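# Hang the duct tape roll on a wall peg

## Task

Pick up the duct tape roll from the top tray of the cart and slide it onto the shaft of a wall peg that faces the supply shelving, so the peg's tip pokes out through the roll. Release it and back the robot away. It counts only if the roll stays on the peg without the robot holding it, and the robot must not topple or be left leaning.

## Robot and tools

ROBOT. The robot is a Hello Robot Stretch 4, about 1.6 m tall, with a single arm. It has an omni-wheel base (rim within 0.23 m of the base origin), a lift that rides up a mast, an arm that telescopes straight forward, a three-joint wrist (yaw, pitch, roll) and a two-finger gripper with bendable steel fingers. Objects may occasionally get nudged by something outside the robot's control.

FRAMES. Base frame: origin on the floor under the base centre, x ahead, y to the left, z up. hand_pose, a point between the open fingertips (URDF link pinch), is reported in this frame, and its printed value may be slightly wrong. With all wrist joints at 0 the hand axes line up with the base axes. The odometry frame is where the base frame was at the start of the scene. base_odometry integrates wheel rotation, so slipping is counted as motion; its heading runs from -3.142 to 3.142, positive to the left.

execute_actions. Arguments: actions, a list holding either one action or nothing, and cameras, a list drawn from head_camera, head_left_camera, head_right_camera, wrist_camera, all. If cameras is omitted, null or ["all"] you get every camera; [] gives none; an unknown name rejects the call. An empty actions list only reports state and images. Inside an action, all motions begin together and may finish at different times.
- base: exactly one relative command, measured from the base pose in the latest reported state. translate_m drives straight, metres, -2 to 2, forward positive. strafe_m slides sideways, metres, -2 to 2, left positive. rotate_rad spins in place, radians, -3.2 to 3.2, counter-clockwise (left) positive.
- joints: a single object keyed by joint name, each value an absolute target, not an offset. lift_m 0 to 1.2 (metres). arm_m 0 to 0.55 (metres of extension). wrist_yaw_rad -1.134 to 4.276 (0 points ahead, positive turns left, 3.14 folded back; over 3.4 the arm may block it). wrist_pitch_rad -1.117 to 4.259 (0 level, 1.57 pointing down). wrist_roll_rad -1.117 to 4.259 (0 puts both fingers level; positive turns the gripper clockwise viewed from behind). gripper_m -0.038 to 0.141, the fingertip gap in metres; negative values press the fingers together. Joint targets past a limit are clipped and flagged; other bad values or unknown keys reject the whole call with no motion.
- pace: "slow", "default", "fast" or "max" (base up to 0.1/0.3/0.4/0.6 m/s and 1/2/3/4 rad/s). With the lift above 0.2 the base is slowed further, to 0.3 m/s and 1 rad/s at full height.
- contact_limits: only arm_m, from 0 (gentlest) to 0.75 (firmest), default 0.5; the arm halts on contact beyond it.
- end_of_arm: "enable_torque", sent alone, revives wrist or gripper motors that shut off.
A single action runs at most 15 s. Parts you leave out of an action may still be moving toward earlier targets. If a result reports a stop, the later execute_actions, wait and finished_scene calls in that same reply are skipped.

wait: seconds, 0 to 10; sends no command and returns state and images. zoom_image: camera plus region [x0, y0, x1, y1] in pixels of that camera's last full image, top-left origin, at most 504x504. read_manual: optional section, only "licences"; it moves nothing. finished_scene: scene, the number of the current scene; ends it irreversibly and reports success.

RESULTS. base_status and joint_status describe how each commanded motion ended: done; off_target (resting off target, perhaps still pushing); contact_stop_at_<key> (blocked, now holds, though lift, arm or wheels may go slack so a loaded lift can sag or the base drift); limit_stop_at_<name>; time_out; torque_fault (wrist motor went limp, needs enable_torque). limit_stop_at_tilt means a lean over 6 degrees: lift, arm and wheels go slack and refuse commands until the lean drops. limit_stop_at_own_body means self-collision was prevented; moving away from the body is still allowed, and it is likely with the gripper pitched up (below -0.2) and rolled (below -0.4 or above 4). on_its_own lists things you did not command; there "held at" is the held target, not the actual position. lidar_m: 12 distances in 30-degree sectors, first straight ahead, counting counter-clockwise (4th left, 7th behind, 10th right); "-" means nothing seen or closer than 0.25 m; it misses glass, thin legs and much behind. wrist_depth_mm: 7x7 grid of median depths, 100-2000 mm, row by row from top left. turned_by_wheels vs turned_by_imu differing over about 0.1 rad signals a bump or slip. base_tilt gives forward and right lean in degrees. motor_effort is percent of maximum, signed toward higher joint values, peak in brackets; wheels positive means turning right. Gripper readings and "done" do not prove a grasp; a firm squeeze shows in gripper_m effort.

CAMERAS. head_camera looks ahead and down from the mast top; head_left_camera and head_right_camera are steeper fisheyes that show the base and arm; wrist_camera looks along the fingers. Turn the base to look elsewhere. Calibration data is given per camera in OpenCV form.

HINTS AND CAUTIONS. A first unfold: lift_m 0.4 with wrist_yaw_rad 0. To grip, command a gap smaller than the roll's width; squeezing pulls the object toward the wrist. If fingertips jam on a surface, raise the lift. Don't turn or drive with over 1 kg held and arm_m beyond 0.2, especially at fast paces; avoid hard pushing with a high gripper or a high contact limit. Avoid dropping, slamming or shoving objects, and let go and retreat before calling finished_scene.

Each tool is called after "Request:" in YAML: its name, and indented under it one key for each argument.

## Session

Request:
execute_actions:
  actions: []

Scene clock: 0.00 s.
base_odometry: x=+0.000 y=+0.000 heading=+0.000 (m, m, rad; odometry frame)
turned_by_wheels: +0.000 (rad since the last result)
turned_by_imu: +0.000 (rad since the last result)
base_tilt: forward=+0.2 right=-0.1 (deg)
lidar_m: 1.94 2.01 1.97 1.46 1.96 2.02 2.21 2.28 1.61 1.63 1.63 2.17
base_status: not commanded
joint_positions: lift_m=+0.269 arm_m=-0.002 wrist_yaw_rad=+3.067 wrist_pitch_rad=-0.013 wrist_roll_rad=+0.012 gripper_m=+0.057
joint_status: not commanded
motor_effort: lift_m=+19 arm_m=-1 wrist_yaw_rad=+2 wrist_pitch_rad=-7 wrist_roll_rad=-1 gripper_m=-3 wheel_0=+1 wheel_1=+0 wheel_2=+0 (%)
hand_pose: x=-0.1125 y=+0.1087 z=+0.4507 quat_wxyz=(+0.037, +0.007, +0.006, +0.999) (m; base frame)
wrist_depth_mm: - 138 - - - - - / - 138 - - - - - / 110 138 - - - - - / 135 181 - - - - - / - - - - - - 1618 / 1464 1464 198 1397 201 1464 1464 / 1025 976 1025 - 1025 1025 1025
pictures: head_camera, head_left_camera, head_right_camera, wrist_camera
camera_calibration (this result's frames):
wrist_camera: T_world_to_cam=[[0.109705, 0.993896, -0.011666, -0.102732], [-0.00399766, -0.0112956, -0.999928, 0.503621], [-0.993956, 0.109744, 0.00273408, 0.102742], [0, 0, 0, 1]] pos_world=[0.115405, 0.0965185, 0.502106]
Images, in order (width x height): head_camera 420x560, head_left_camera 420x672, head_right_camera 420x672, wrist_camera 616x392.

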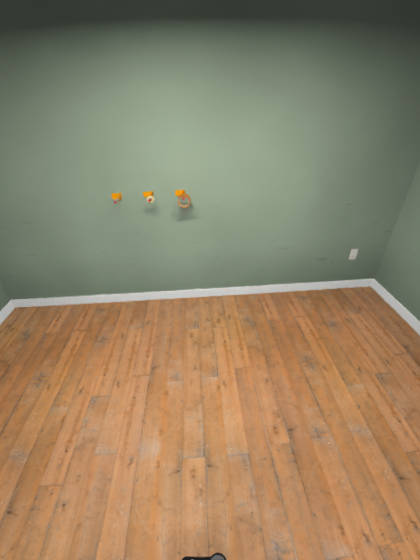

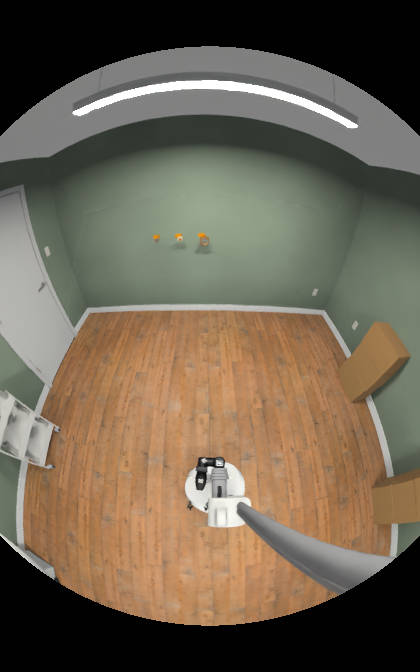

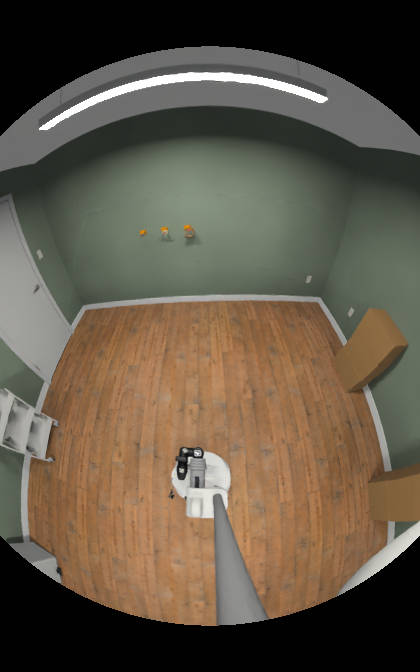

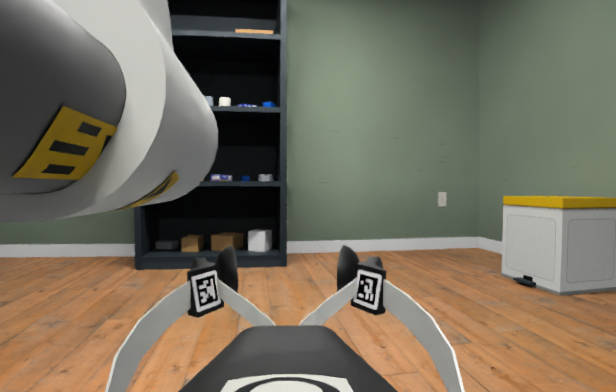

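Request:
execute_actions:
  actions:
    - {"base":{"rotate_rad":1.45},"joints":{"lift_m":1.0,"wrist_yaw_rad":0,"wrist_pitch_rad":1.57,"gripper_m":0.14},"pace":"fast"}
  cameras: ["head_camera"]

Scene clock: 8.43 s.
base_odometry: x=+0.000 y=+0.000 heading=+1.449 (m, m, rad; odometry frame)
turned_by_wheels: +1.449 (rad since the last result)
turned_by_imu: +1.455 (rad since the last result)
base_tilt: forward=+0.1 right=+0.0 (deg)
lidar_m: 1.46 1.48 1.97 2.15 2.18 1.65 1.58 1.63 2.30 1.93 1.99 2.07
base_status: done
joint_positions: lift_m=+1.000 arm_m=-0.002 wrist_yaw_rad=+0.000 wrist_pitch_rad=+1.570 wrist_roll_rad=+0.012 gripper_m=+0.140
joint_status: all done
motor_effort: lift_m=+21(23) arm_m=-1(1) wrist_yaw_rad=+1(1) wrist_pitch_rad=-1(6) wrist_roll_rad=-1(1) gripper_m=+2(4) wheel_0=-5(13) wheel_1=-6(12) wheel_2=-5(11) (%)
hand_pose: x=+0.1688 y=-0.0874 z=+0.8895 quat_wxyz=(+0.707, +0.004, +0.707, -0.004) (m; base frame)
wrist_depth_mm: 1042 1060 1078 1078 1078 1118 1160 / 1078 1060 1078 1098 1118 1118 1138 / 1078 1078 1078 1098 1098 1118 1118 / 1060 1078 1098 1078 1138 1138 1138 / 1060 1098 891 904 1118 1160 1160 / 1078 1078 904 904 1118 1138 1160 / 1078 1098 1118 - 1138 1160 1182
pictures: head_camera
Images, in order (width x height): head_camera 420x560.

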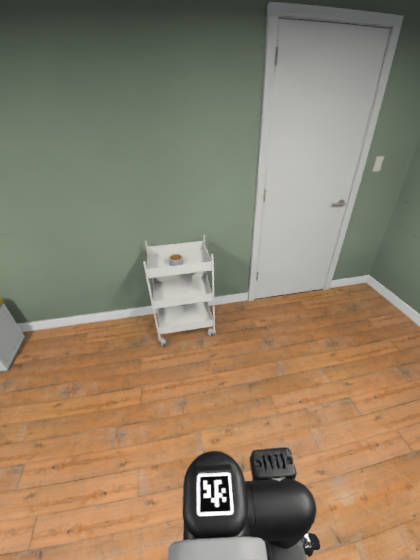

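Request:
execute_actions:
  actions:
    - {"base":{"rotate_rad":0.15}}
  cameras: []

Request:
execute_actions:
  actions:
    - {"base":{"translate_m":1.13},"joints":{"arm_m":0.4},"pace":"fast"}
  cameras: ["wrist_camera"]

Scene clock: 15.33 s.
base_odometry: x=+0.000 y=+0.000 heading=+1.597 (m, m, rad; odometry frame)
turned_by_wheels: +0.148 (rad since the last result)
turned_by_imu: +0.148 (rad since the last result)
base_tilt: forward=+0.1 right=-0.1 (deg)
lidar_m: 1.45 1.96 2.04 2.17 2.25 1.57 1.75 1.62 2.17 1.96 2.14 1.96
base_status: done
joint_positions: lift_m=+1.000 arm_m=-0.002 wrist_yaw_rad=+0.000 wrist_pitch_rad=+1.570 wrist_roll_rad=+0.012 gripper_m=+0.140
joint_status: not commanded
motor_effort: lift_m=+21(21) arm_m=-1(1) wrist_yaw_rad=+2(2) wrist_pitch_rad=-1(1) wrist_roll_rad=+0(1) gripper_m=+0(1) wheel_0=-6(7) wheel_1=-8(11) wheel_2=-7(12) (%)
hand_pose: x=+0.1688 y=-0.0874 z=+0.8895 quat_wxyz=(+0.707, +0.004, +0.707, -0.004) (m; base frame)
wrist_depth_mm: 1042 1042 1078 1078 1098 1118 1118 / 1060 1078 1078 1078 1098 1118 1138 / 1060 1078 1098 1098 1118 1118 1138 / 1060 1078 1078 1098 1118 1118 1160 / 1078 1078 891 904 1118 1160 1160 / 1078 1078 891 904 1138 1138 1160 / 1078 1098 1118 - 1138 1160 1160
pictures: none
No camera images: the call's "cameras" was empty. Leave "cameras" out to get every camera's image.

Scene clock: 19.97 s.
base_odometry: x=-0.030 y=+1.129 heading=+1.598 (m, m, rad; odometry frame)
turned_by_wheels: +0.001 (rad since the last result)
turned_by_imu: +0.001 (rad since the last result)
base_tilt: forward=+0.2 right=-0.1 (deg)
lidar_m: 0.34 0.37 1.07 1.37 2.35 2.74 2.71 2.75 2.17 2.03 1.11 0.37
base_status: done
joint_positions: lift_m=+1.000 arm_m=+0.399 wrist_yaw_rad=+0.000 wrist_pitch_rad=+1.570 wrist_roll_rad=+0.012 gripper_m=+0.140
joint_status: all done
motor_effort: lift_m=+21(21) arm_m=+4(7) wrist_yaw_rad=+1(3) wrist_pitch_rad=-1(1) wrist_roll_rad=-1(0) gripper_m=+2(2) wheel_0=+4(9) wheel_1=+6(11) wheel_2=-4(16) (%)
hand_pose: x=+0.5704 y=-0.0874 z=+0.8895 quat_wxyz=(+0.707, +0.004, +0.707, -0.004) (m; base frame)
wrist_depth_mm: 410 415 404 404 402 404 397 / 512 574 574 580 569 554 603 / 699 439 442 449 452 1118 1138 / 741 442 445 452 459 1118 1138 / 750 442 445 455 459 1138 1160 / 427 442 449 427 462 1160 1160 / 427 449 452 - 462 1138 1160
pictures: wrist_camera
camera_calibration (this result's frames):
wrist_camera: T_world_to_cam=[[-0.0110916, -0.999308, 0.0355127, -0.124961], [-0.999897, 0.0114067, 0.0086815, 0.615794], [-0.00908057, -0.0354127, -0.999332, 1.11879], [0, 0, 0, 1]] pos_world=[0.624504, -0.0922794, 1.11713]
Images, in order (width x height): wrist_camera 616x392.

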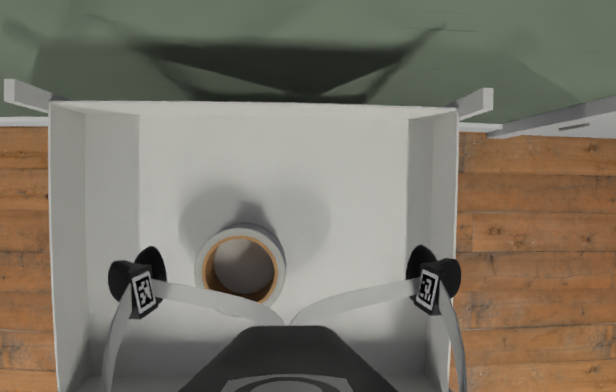

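Request:
execute_actions:
  actions:
    - {"base":{"strafe_m":0.053},"joints":{"arm_m":0.368,"lift_m":0.9}}
  cameras: []

Request:
execute_actions:
  actions:
    - {"joints":{"lift_m":0.803}}
  cameras: ["wrist_camera"]

Request:
execute_actions:
  actions:
    - {"joints":{"gripper_m":0.04}}
  cameras: ["wrist_camera"]

Request:
execute_actions:
  actions:
    - {"joints":{"lift_m":1.0}}
  cameras: ["wrist_camera"]

Request:
execute_actions:
  actions:
    - {"base":{"translate_m":-0.4},"joints":{"arm_m":0.0},"pace":"fast"}
  cameras: []

Request:
execute_actions:
  actions:
    - {"base":{"rotate_rad":-1.56},"joints":{"wrist_pitch_rad":0}}
  cameras: ["head_camera"]

Request:
execute_actions:
  actions:
    - {"base":{"translate_m":1.0},"joints":{"lift_m":0.85},"pace":"fast"}
  cameras: ["wrist_camera","head_camera"]

Scene clock: 37.20 s.
base_odometry: x=-0.083 y=+1.128 heading=+1.598 (m, m, rad; odometry frame)
turned_by_wheels: +0.000 (rad since the last result)
turned_by_imu: -0.001 (rad since the last result)
base_tilt: forward=+0.0 right=-0.1 (deg)
lidar_m: 0.35 0.36 1.08 1.33 2.29 2.77 2.69 2.78 2.15 2.12 1.04 0.37
base_status: done
joint_positions: lift_m=+0.900 arm_m=+0.369 wrist_yaw_rad=+0.000 wrist_pitch_rad=+1.570 wrist_roll_rad=+0.012 gripper_m=+0.140
joint_status: all done
motor_effort: lift_m=+16(19) arm_m=-4(5) wrist_yaw_rad=+2(2) wrist_pitch_rad=-1(0) wrist_roll_rad=-1(0) gripper_m=+1(2) wheel_0=-3(12) wheel_1=+4(13) wheel_2=+0(2) (%)
hand_pose: x=+0.5399 y=-0.0874 z=+0.7900 quat_wxyz=(+0.707, +0.004, +0.707, -0.004) (m; base frame)
wrist_depth_mm: 296 368 413 413 436 442 449 / 315 340 343 349 353 355 317 / 327 342 345 353 355 359 342 / 327 345 349 353 359 362 342 / 329 345 349 355 362 364 340 / 317 347 340 312 359 368 336 / 315 351 353 - 364 370 707
pictures: none
No camera images: the call's "cameras" was empty. Leave "cameras" out to get every camera's image.

Scene clock: 38.63 s.
base_odometry: x=-0.083 y=+1.128 heading=+1.598 (m, m, rad; odometry frame)
turned_by_wheels: +0.000 (rad since the last result)
turned_by_imu: +0.000 (rad since the last result)
base_tilt: forward=+0.0 right=+0.0 (deg)
lidar_m: 0.34 0.35 1.07 1.31 2.24 2.77 2.70 2.78 2.17 2.10 1.10 0.38
base_status: not commanded
joint_positions: lift_m=+0.803 arm_m=+0.369 wrist_yaw_rad=+0.000 wrist_pitch_rad=+1.570 wrist_roll_rad=+0.012 gripper_m=+0.140
joint_status: all done
motor_effort: lift_m=+15(15) arm_m=-4(5) wrist_yaw_rad=+2(2) wrist_pitch_rad=-1(1) wrist_roll_rad=+0(1) gripper_m=+0(2) wheel_0=-3(3) wheel_1=+4(4) wheel_2=+0(0) (%)
hand_pose: x=+0.5399 y=-0.0874 z=+0.6930 quat_wxyz=(+0.707, +0.004, +0.707, -0.004) (m; base frame)
wrist_depth_mm: 243 246 249 251 254 255 260 / 245 247 250 254 256 259 263 / 246 249 252 256 257 262 265 / 248 251 254 257 260 264 266 / 250 251 254 257 262 265 268 / 251 253 210 238 213 266 270 / 253 255 258 - 265 270 272
pictures: wrist_camera
camera_calibration (this result's frames):
wrist_camera: T_world_to_cam=[[-0.0112849, -0.999305, 0.0355151, -0.118217], [-0.999893, 0.0116077, 0.00889438, 0.58684], [-0.00930045, -0.0354109, -0.99933, 0.922212], [0, 0, 0, 1]] pos_world=[0.59402, -0.0922903, 0.920573]
Images, in order (width x height): wrist_camera 616x392.

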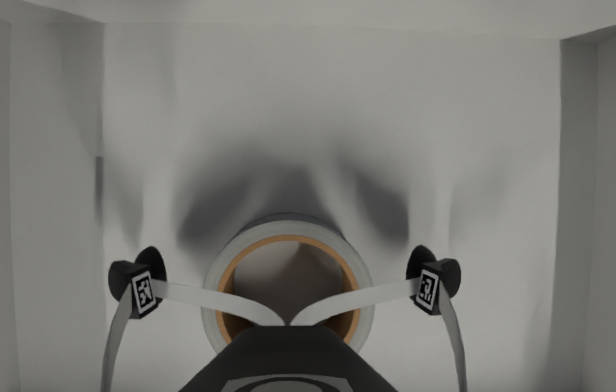

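Scene clock: 40.63 s.
base_odometry: x=-0.083 y=+1.128 heading=+1.598 (m, m, rad; odometry frame)
turned_by_wheels: +0.000 (rad since the last result)
turned_by_imu: +0.000 (rad since the last result)
base_tilt: forward=+0.1 right=-0.1 (deg)
lidar_m: 0.35 0.34 1.07 1.30 2.27 2.74 2.68 2.77 2.16 2.12 1.06 0.36
base_status: not commanded
joint_positions: lift_m=+0.803 arm_m=+0.369 wrist_yaw_rad=+0.000 wrist_pitch_rad=+1.570 wrist_roll_rad=+0.012 gripper_m=+0.041
joint_status: all done
motor_effort: lift_m=+16(16) arm_m=-5(4) wrist_yaw_rad=+2(1) wrist_pitch_rad=-1(1) wrist_roll_rad=+0(1) gripper_m=-29(29) wheel_0=-2(3) wheel_1=+4(4) wheel_2=+0(0) (%)
hand_pose: x=+0.5399 y=-0.0874 z=+0.6930 quat_wxyz=(+0.707, +0.004, +0.707, -0.004) (m; base frame)
wrist_depth_mm: 242 245 248 252 253 254 259 / 244 247 249 253 256 259 262 / 246 248 252 255 258 262 264 / 248 250 254 256 260 264 266 / 249 252 227 193 260 265 267 / 252 179 199 259 194 266 270 / 253 255 258 - 265 268 272
pictures: wrist_camera
camera_calibration (this result's frames):
wrist_camera: T_world_to_cam=[[-0.0112846, -0.999305, 0.0355151, -0.118216], [-0.999893, 0.0116074, 0.0088945, 0.586839], [-0.00930056, -0.0354109, -0.99933, 0.922191], [0, 0, 0, 1]] pos_world=[0.594019, -0.0922903, 0.920552]
Images, in order (width x height): wrist_camera 616x392.

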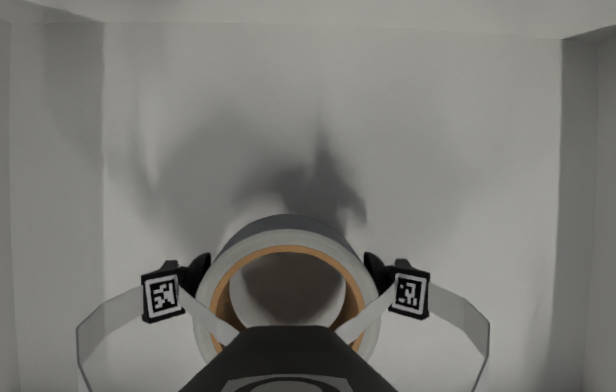

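Scene clock: 42.53 s.
base_odometry: x=-0.083 y=+1.128 heading=+1.598 (m, m, rad; odometry frame)
turned_by_wheels: +0.000 (rad since the last result)
turned_by_imu: +0.000 (rad since the last result)
base_tilt: forward=+0.0 right=-0.1 (deg)
lidar_m: 0.34 0.37 1.09 1.31 2.28 2.76 2.68 2.78 2.16 2.09 1.06 0.38
base_status: not commanded
joint_positions: lift_m=+1.000 arm_m=+0.369 wrist_yaw_rad=+0.000 wrist_pitch_rad=+1.570 wrist_roll_rad=+0.012 gripper_m=+0.041
joint_status: all done
motor_effort: lift_m=+22(23) arm_m=-5(4) wrist_yaw_rad=+2(2) wrist_pitch_rad=-1(1) wrist_roll_rad=-1(0) gripper_m=-29(30) wheel_0=-3(3) wheel_1=+4(4) wheel_2=+0(0) (%)
hand_pose: x=+0.5399 y=-0.0874 z=+0.8894 quat_wxyz=(+0.707, +0.004, +0.707, -0.004) (m; base frame)
wrist_depth_mm: 462 492 477 477 473 477 466 / 750 413 439 449 455 459 707 / 1060 439 442 449 455 459 1138 / 1078 442 449 452 459 462 1138 / 1078 445 226 194 459 462 1138 / 1078 179 199 455 193 427 1160 / 1098 421 404 - 433 459 1182
pictures: wrist_camera
camera_calibration (this result's frames):
wrist_camera: T_world_to_cam=[[-0.0112905, -0.999305, 0.0355133, -0.125189], [-0.999894, 0.0116075, 0.00873406, 0.585278], [-0.00914022, -0.0354109, -0.999331, 1.11844], [0, 0, 0, 1]] pos_world=[0.594026, -0.0922903, 1.11703]
Images, in order (width x height): wrist_camera 616x392.

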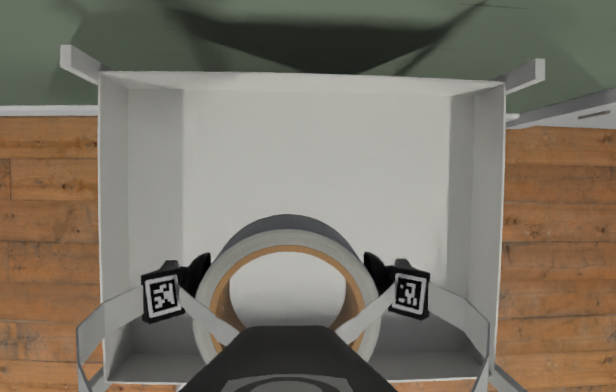

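Scene clock: 45.13 s.
base_odometry: x=-0.073 y=+0.728 heading=+1.597 (m, m, rad; odometry frame)
turned_by_wheels: -0.001 (rad since the last result)
turned_by_imu: -0.001 (rad since the last result)
base_tilt: forward=+0.1 right=-0.1 (deg)
lidar_m: 0.73 1.20 1.47 2.16 2.20 2.32 2.27 2.34 2.09 2.04 1.65 0.79
base_status: done
joint_positions: lift_m=+1.000 arm_m=+0.001 wrist_yaw_rad=+0.000 wrist_pitch_rad=+1.570 wrist_roll_rad=+0.012 gripper_m=+0.041
joint_status: all done
motor_effort: lift_m=+22(22) arm_m=-5(6) wrist_yaw_rad=+2(1) wrist_pitch_rad=-1(0) wrist_roll_rad=+0(0) gripper_m=-30(28) wheel_0=-3(10) wheel_1=-5(12) wheel_2=+1(14) (%)
hand_pose: x=+0.1718 y=-0.0874 z=+0.8895 quat_wxyz=(+0.707, +0.004, +0.707, -0.004) (m; base frame)
wrist_depth_mm: 1042 1078 1078 1098 1098 1098 1118 / 1042 1078 1078 1098 1098 1118 1138 / 1060 1078 1078 1098 1118 1138 1160 / 1060 1078 1078 1098 1118 1138 1160 / 1060 1060 227 194 1118 1160 1160 / 1060 179 198 904 193 1138 1160 / 1098 1118 1098 - 1138 1160 1160
pictures: none
No camera images: the call's "cameras" was empty. Leave "cameras" out to get every camera's image.

Scene clock: 47.40 s.
base_odometry: x=-0.073 y=+0.728 heading=+0.039 (m, m, rad; odometry frame)
turned_by_wheels: -1.559 (rad since the last result)
turned_by_imu: -1.567 (rad since the last result)
base_tilt: forward=+0.1 right=-0.1 (deg)
lidar_m: 2.02 1.62 0.80 0.73 1.21 1.46 2.20 2.24 2.35 2.29 2.33 2.06
base_status: done
joint_positions: lift_m=+1.000 arm_m=+0.001 wrist_yaw_rad=+0.000 wrist_pitch_rad=+0.005 wrist_roll_rad=+0.012 gripper_m=+0.041
joint_status: all done
motor_effort: lift_m=+20(22) arm_m=-4(4) wrist_yaw_rad=+2(0) wrist_pitch_rad=-13(19) wrist_roll_rad=-1(1) gripper_m=-29(29) wheel_0=+5(9) wheel_1=+7(10) wheel_2=+6(12) (%)
hand_pose: x=+0.4601 y=-0.0874 z=+1.1768 quat_wxyz=(+1.000, +0.006, +0.002, +0.000) (m; base frame)
wrist_depth_mm: 1808 1808 1808 1808 1863 1808 1863 / 1808 1808 1863 1863 1863 1808 1863 / 1808 1863 1808 1863 1863 1921 1863 / 1808 1808 1863 1863 1921 1863 1921 / 1756 1863 227 194 1921 1921 1983 / 1808 179 198 1808 194 1921 1921 / 1708 1863 1863 - 1921 1921 1921
pictures: head_camera
Images, in order (width x height): head_camera 420x560.

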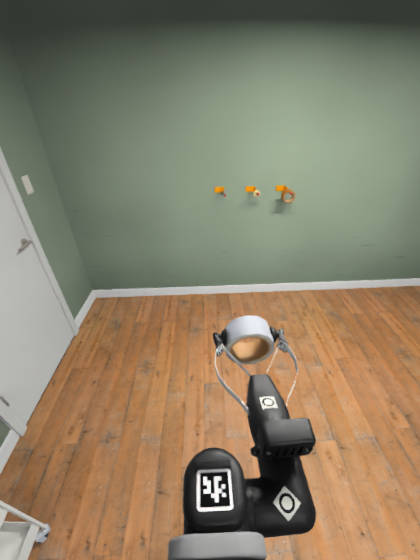

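Scene clock: 51.67 s.
base_odometry: x=+0.926 y=+0.767 heading=+0.039 (m, m, rad; odometry frame)
turned_by_wheels: +0.001 (rad since the last result)
turned_by_imu: +0.001 (rad since the last result)
base_tilt: forward=+0.1 right=-0.1 (deg)
lidar_m: 1.05 1.17 1.15 1.13 0.98 1.09 3.36 3.32 2.67 2.24 1.60 1.04
base_status: done
joint_positions: lift_m=+0.850 arm_m=+0.001 wrist_yaw_rad=+0.000 wrist_pitch_rad=+0.005 wrist_roll_rad=+0.012 gripper_m=+0.041
joint_status: all done
motor_effort: lift_m=+17(17) arm_m=-4(4) wrist_yaw_rad=+2(1) wrist_pitch_rad=-14(15) wrist_roll_rad=+1(1) gripper_m=-29(28) wheel_0=+5(8) wheel_1=+7(11) wheel_2=-5(17) (%)
hand_pose: x=+0.4602 y=-0.0874 z=+1.0270 quat_wxyz=(+1.000, +0.006, +0.002, +0.000) (m; base frame)
wrist_depth_mm: 866 854 878 878 891 891 904 / 866 878 878 891 891 904 904 / 878 866 891 891 904 904 917 / 878 878 904 904 904 917 904 / 891 904 226 194 917 917 917 / 904 179 198 904 194 917 931 / 891 904 904 - 931 931 946
pictures: head_camera, wrist_camera
camera_calibration (this result's frames):
wrist_camera: T_world_to_cam=[[-0.035483, -0.999309, -0.0110381, -0.072008], [-0.0142347, 0.0115493, -0.999832, 1.08657], [0.999269, -0.03532, -0.0146347, -0.220111], [0, 0, 0, 1]] pos_world=[0.232862, -0.0922816, 1.08237]
Images, in order (width x height): head_camera 420x560, wrist_camera 616x392.

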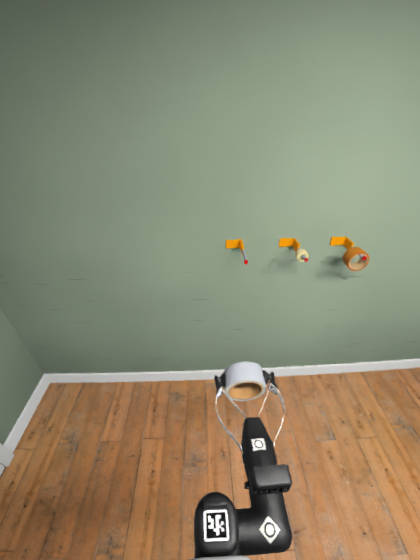

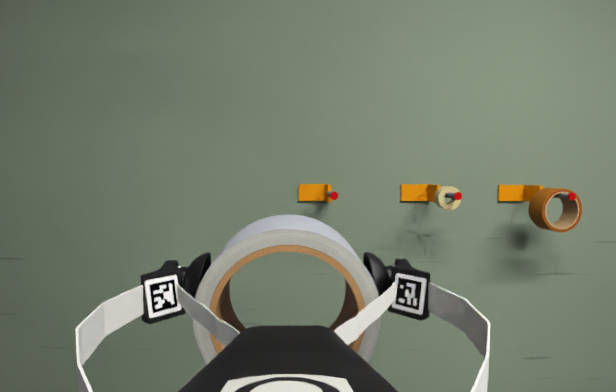

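Request:
execute_actions:
  actions:
    - {"base":{"strafe_m":-0.083},"joints":{"lift_m":0.898,"arm_m":0.3,"wrist_pitch_rad":-0.08}}
  cameras: []

Request:
execute_actions:
  actions:
    - {"base":{"translate_m":0.1},"joints":{"lift_m":0.88}}
  cameras: ["wrist_camera","head_camera"]

Scene clock: 65.20 s.
base_odometry: x=+0.930 y=+0.685 heading=+0.039 (m, m, rad; odometry frame)
turned_by_wheels: +0.000 (rad since the last result)
turned_by_imu: -0.001 (rad since the last result)
base_tilt: forward=+0.1 right=+0.0 (deg)
lidar_m: 1.01 1.17 1.26 1.20 1.04 1.19 3.42 3.33 2.57 2.20 1.62 1.03
base_status: done
joint_positions: lift_m=+0.898 arm_m=+0.299 wrist_yaw_rad=+0.000 wrist_pitch_rad=-0.076 wrist_roll_rad=+0.012 gripper_m=+0.041
joint_status: all done
motor_effort: lift_m=+22(25) arm_m=+4(5) wrist_yaw_rad=+2(4) wrist_pitch_rad=-14(19) wrist_roll_rad=+1(1) gripper_m=-29(29) wheel_0=+3(13) wheel_1=-6(14) wheel_2=+0(3) (%)
hand_pose: x=+0.7578 y=-0.0874 z=+1.0977 quat_wxyz=(+0.999, +0.006, -0.038, +0.000) (m; base frame)
wrist_depth_mm: 603 609 615 615 621 627 634 / 603 603 609 615 621 627 627 / 603 603 609 615 615 621 621 / 597 603 609 609 615 615 621 / 591 597 226 194 609 615 615 / 585 179 199 603 193 609 615 / 585 591 597 - 603 609 615
pictures: none
No camera images: the call's "cameras" was empty. Leave "cameras" out to get every camera's image.

Scene clock: 66.73 s.
base_odometry: x=+1.029 y=+0.689 heading=+0.039 (m, m, rad; odometry frame)
turned_by_wheels: +0.000 (rad since the last result)
turned_by_imu: +0.000 (rad since the last result)
base_tilt: forward=+0.1 right=+0.0 (deg)
lidar_m: 0.86 1.03 1.23 1.20 1.12 1.18 3.50 3.43 2.59 2.19 1.44 0.88
base_status: done
joint_positions: lift_m=+0.880 arm_m=+0.299 wrist_yaw_rad=+0.000 wrist_pitch_rad=-0.076 wrist_roll_rad=+0.012 gripper_m=+0.041
joint_status: all done
motor_effort: lift_m=+16(21) arm_m=+4(4) wrist_yaw_rad=+1(1) wrist_pitch_rad=-13(14) wrist_roll_rad=-1(1) gripper_m=-28(28) wheel_0=+3(9) wheel_1=+5(10) wheel_2=-4(12) (%)
hand_pose: x=+0.7578 y=-0.0874 z=+1.0802 quat_wxyz=(+0.999, +0.006, -0.038, +0.000) (m; base frame)
wrist_depth_mm: 504 508 512 517 521 521 525 / 504 508 508 517 517 521 530 / 500 508 508 512 517 521 525 / 500 504 508 512 517 517 521 / 500 500 227 194 517 512 517 / 500 180 198 504 194 512 517 / 492 500 496 - 512 512 517
pictures: head_camera, wrist_camera
camera_calibration (this result's frames):
wrist_camera: T_world_to_cam=[[-0.0345063, -0.999309, -0.0138501, -0.0585684], [0.0658387, 0.0115552, -0.997763, 1.08103], [0.997233, -0.035341, 0.0653944, -0.601676], [0, 0, 0, 1]] pos_world=[0.526817, -0.0922832, 1.11714]
Images, in order (width x height): head_camera 420x560, wrist_camera 616x392.

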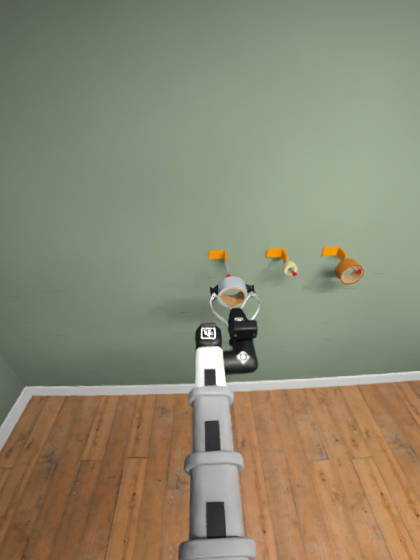

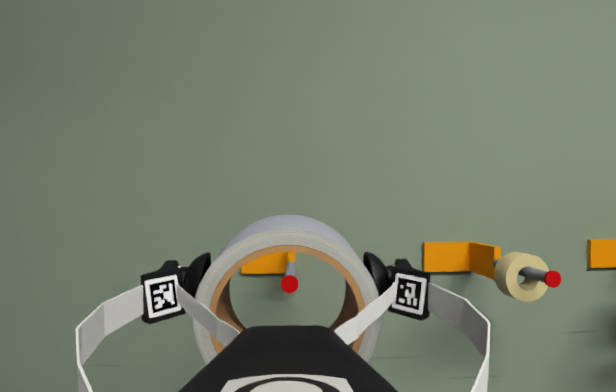

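Request:
execute_actions:
  actions:
    - {"joints":{"arm_m":0.475,"lift_m":0.862},"contact_limits":{"arm_m":0.15},"pace":"slow"}
  cameras: ["wrist_camera","head_camera"]

Scene clock: 74.50 s.
base_odometry: x=+1.029 y=+0.689 heading=+0.039 (m, m, rad; odometry frame)
turned_by_wheels: +0.000 (rad since the last result)
turned_by_imu: -0.001 (rad since the last result)
base_tilt: forward=+0.2 right=-0.1 (deg)
lidar_m: 1.01 1.06 1.24 1.22 1.13 1.17 3.50 3.42 2.58 2.19 1.45 0.90
base_status: not commanded
joint_positions: lift_m=+0.862 arm_m=+0.474 wrist_yaw_rad=+0.000 wrist_pitch_rad=-0.076 wrist_roll_rad=+0.012 gripper_m=+0.041
joint_status: all done
motor_effort: lift_m=+16(17) arm_m=+5(6) wrist_yaw_rad=+2(1) wrist_pitch_rad=-14(14) wrist_roll_rad=+0(1) gripper_m=-30(29) wheel_0=+3(3) wheel_1=+5(5) wheel_2=-4(4) (%)
contact_limits: arm_m 0.15
hand_pose: x=+0.9327 y=-0.0874 z=+1.0622 quat_wxyz=(+0.999, +0.006, -0.038, +0.000) (m; base frame)
wrist_depth_mm: 336 336 340 340 343 345 349 / 332 334 338 338 343 345 347 / 330 334 336 338 340 343 343 / 330 332 334 336 338 342 343 / 329 329 226 194 338 340 334 / 327 179 199 237 194 338 338 / 325 327 329 - 334 336 338
pictures: head_camera, wrist_camera
camera_calibration (this result's frames):
wrist_camera: T_world_to_cam=[[-0.0345651, -0.999306, -0.0138502, -0.052743], [0.0658394, 0.0115514, -0.997763, 1.05156], [0.997231, -0.0353996, 0.0653945, -0.774954], [0, 0, 0, 1]] pos_world=[0.701751, -0.0922866, 1.09916]
Images, in order (width x height): head_camera 420x560, wrist_camera 616x392.

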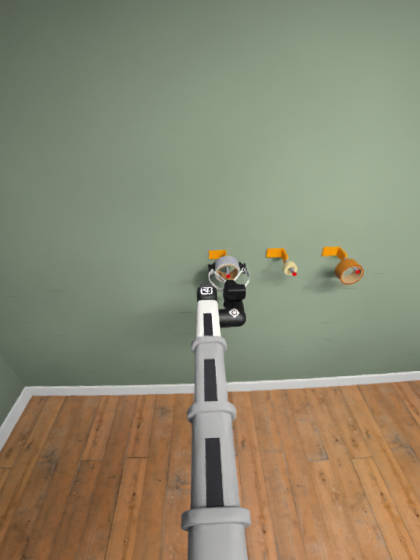

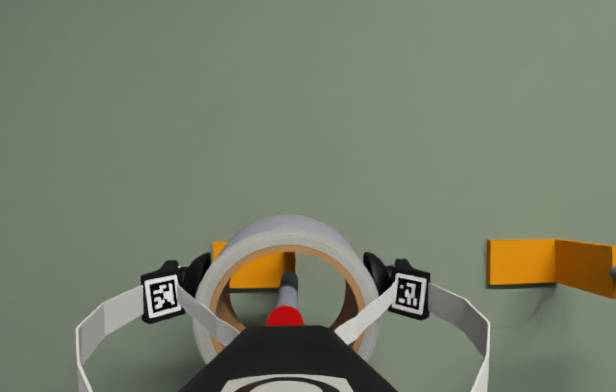

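Request:
execute_actions:
  actions:
    - {"joints":{"lift_m":0.838,"arm_m":0.485},"contact_limits":{"arm_m":0.15},"pace":"slow"}
  cameras: ["wrist_camera"]

Request:
execute_actions:
  actions:
    - {"joints":{"gripper_m":0.14}}
  cameras: ["wrist_camera"]

Request:
execute_actions:
  actions:
    - {"joints":{"arm_m":0.0},"pace":"fast"}
  cameras: ["wrist_camera","head_camera"]

Scene clock: 87.00 s.
base_odometry: x=+1.029 y=+0.689 heading=+0.039 (m, m, rad; odometry frame)
turned_by_wheels: +0.000 (rad since the last result)
turned_by_imu: -0.001 (rad since the last result)
base_tilt: forward=+0.0 right=+0.0 (deg)
lidar_m: 0.96 1.04 1.24 1.18 1.12 1.19 3.49 3.44 2.61 2.18 1.44 0.90
base_status: not commanded
joint_positions: lift_m=+0.838 arm_m=+0.484 wrist_yaw_rad=+0.000 wrist_pitch_rad=-0.077 wrist_roll_rad=+0.012 gripper_m=+0.041
joint_status: all done
motor_effort: lift_m=+16(14) arm_m=+5(4) wrist_yaw_rad=+2(2) wrist_pitch_rad=-11(13) wrist_roll_rad=+0(1) gripper_m=-29(27) wheel_0=+3(3) wheel_1=+5(6) wheel_2=-4(4) (%)
contact_limits: arm_m 0.15
hand_pose: x=+0.9427 y=-0.0874 z=+1.0386 quat_wxyz=(+0.999, +0.006, -0.038, +0.000) (m; base frame)
wrist_depth_mm: 325 327 329 332 334 336 338 / 322 325 327 329 332 334 336 / 322 324 325 329 330 332 334 / 320 324 325 327 330 330 334 / 319 320 227 192 329 330 325 / 319 179 199 322 193 329 330 / 314 317 319 - 324 325 329
pictures: wrist_camera
camera_calibration (this result's frames):
wrist_camera: T_world_to_cam=[[-0.034548, -0.999306, -0.0138941, -0.0526957], [0.0671049, 0.0115515, -0.997679, 1.02609], [0.997148, -0.0354002, 0.0666593, -0.784585], [0, 0, 0, 1]] pos_world=[0.711671, -0.0922866, 1.07528]
Images, in order (width x height): wrist_camera 616x392.

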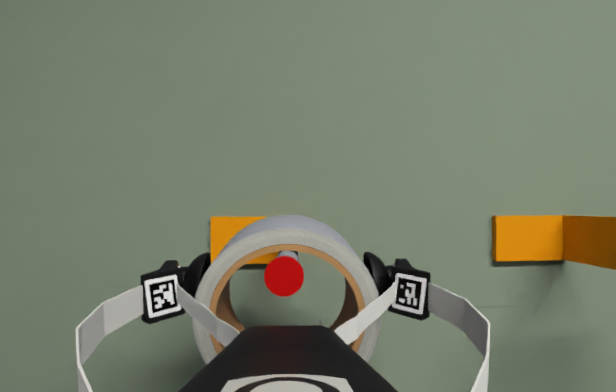

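Scene clock: 89.00 s.
base_odometry: x=+1.029 y=+0.689 heading=+0.039 (m, m, rad; odometry frame)
turned_by_wheels: +0.000 (rad since the last result)
turned_by_imu: +0.000 (rad since the last result)
base_tilt: forward=+0.2 right=-0.1 (deg)
lidar_m: 0.95 1.06 1.24 1.21 1.13 1.20 3.50 3.43 2.58 2.17 1.42 0.90
base_status: not commanded
joint_positions: lift_m=+0.838 arm_m=+0.484 wrist_yaw_rad=+0.000 wrist_pitch_rad=-0.077 wrist_roll_rad=+0.012 gripper_m=+0.140
joint_status: all done
motor_effort: lift_m=+16(16) arm_m=+5(5) wrist_yaw_rad=+2(1) wrist_pitch_rad=-8(13) wrist_roll_rad=+0(0) gripper_m=-1(28) wheel_0=+3(4) wheel_1=+5(6) wheel_2=-4(4) (%)
hand_pose: x=+0.9427 y=-0.0874 z=+1.0387 quat_wxyz=(+0.999, +0.006, -0.039, +0.000) (m; base frame)
wrist_depth_mm: 325 325 329 332 332 336 338 / 324 325 329 330 332 334 336 / 322 324 325 327 329 332 334 / 320 324 324 327 329 332 332 / 319 320 317 202 327 329 325 / 317 317 201 174 202 327 330 / 315 317 319 - 324 327 329
pictures: wrist_camera
camera_calibration (this result's frames):
wrist_camera: T_world_to_cam=[[-0.0346519, -0.999303, -0.0139053, -0.0526166], [0.067429, 0.0115442, -0.997657, 1.02583], [0.997122, -0.0355083, 0.0669819, -0.784899], [0, 0, 0, 1]] pos_world=[0.711647, -0.0922927, 1.07527]
Images, in order (width x height): wrist_camera 616x392.

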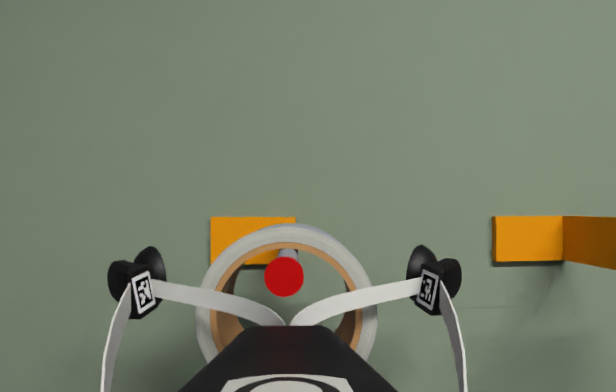

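Scene clock: 91.07 s.
base_odometry: x=+1.029 y=+0.689 heading=+0.039 (m, m, rad; odometry frame)
turned_by_wheels: +0.000 (rad since the last result)
turned_by_imu: +0.000 (rad since the last result)
base_tilt: forward=+0.1 right=+0.0 (deg)
lidar_m: 0.82 1.06 1.22 1.20 1.10 1.17 3.51 3.44 2.57 2.19 1.47 0.91
base_status: not commanded
joint_positions: lift_m=+0.838 arm_m=+0.001 wrist_yaw_rad=+0.000 wrist_pitch_rad=-0.077 wrist_roll_rad=+0.012 gripper_m=+0.140
joint_status: all done
motor_effort: lift_m=+16(16) arm_m=-5(4) wrist_yaw_rad=+2(1) wrist_pitch_rad=-9(9) wrist_roll_rad=-2(0) gripper_m=-2(0) wheel_0=+3(3) wheel_1=+5(5) wheel_2=-4(4) (%)
hand_pose: x=+0.4593 y=-0.0875 z=+1.0388 quat_wxyz=(+0.999, +0.006, -0.039, +0.000) (m; base frame)
wrist_depth_mm: 798 809 809 820 831 831 831 / 798 809 809 820 809 831 831 / 798 798 809 809 820 831 831 / 798 798 798 809 809 820 809 / 788 788 798 798 809 798 809 / 778 788 788 798 798 809 809 / 778 788 788 - 809 798 809
pictures: head_camera, wrist_camera
camera_calibration (this result's frames):
wrist_camera: T_world_to_cam=[[-0.0347147, -0.9993, -0.0139173, -0.0693442], [0.0677704, 0.0115398, -0.997634, 1.05834], [0.997097, -0.0355757, 0.0673224, -0.303235], [0, 0, 0, 1]] pos_world=[0.228223, -0.0922966, 1.07529]
Images, in order (width x height): head_camera 420x560, wrist_camera 616x392.

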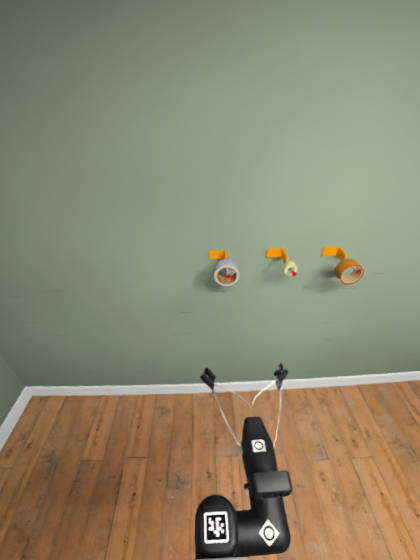

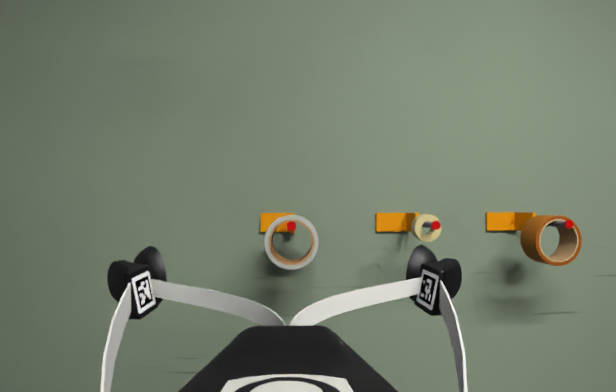

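Request:
finished_scene:
  scene: 2

The scene is finished: the task was done.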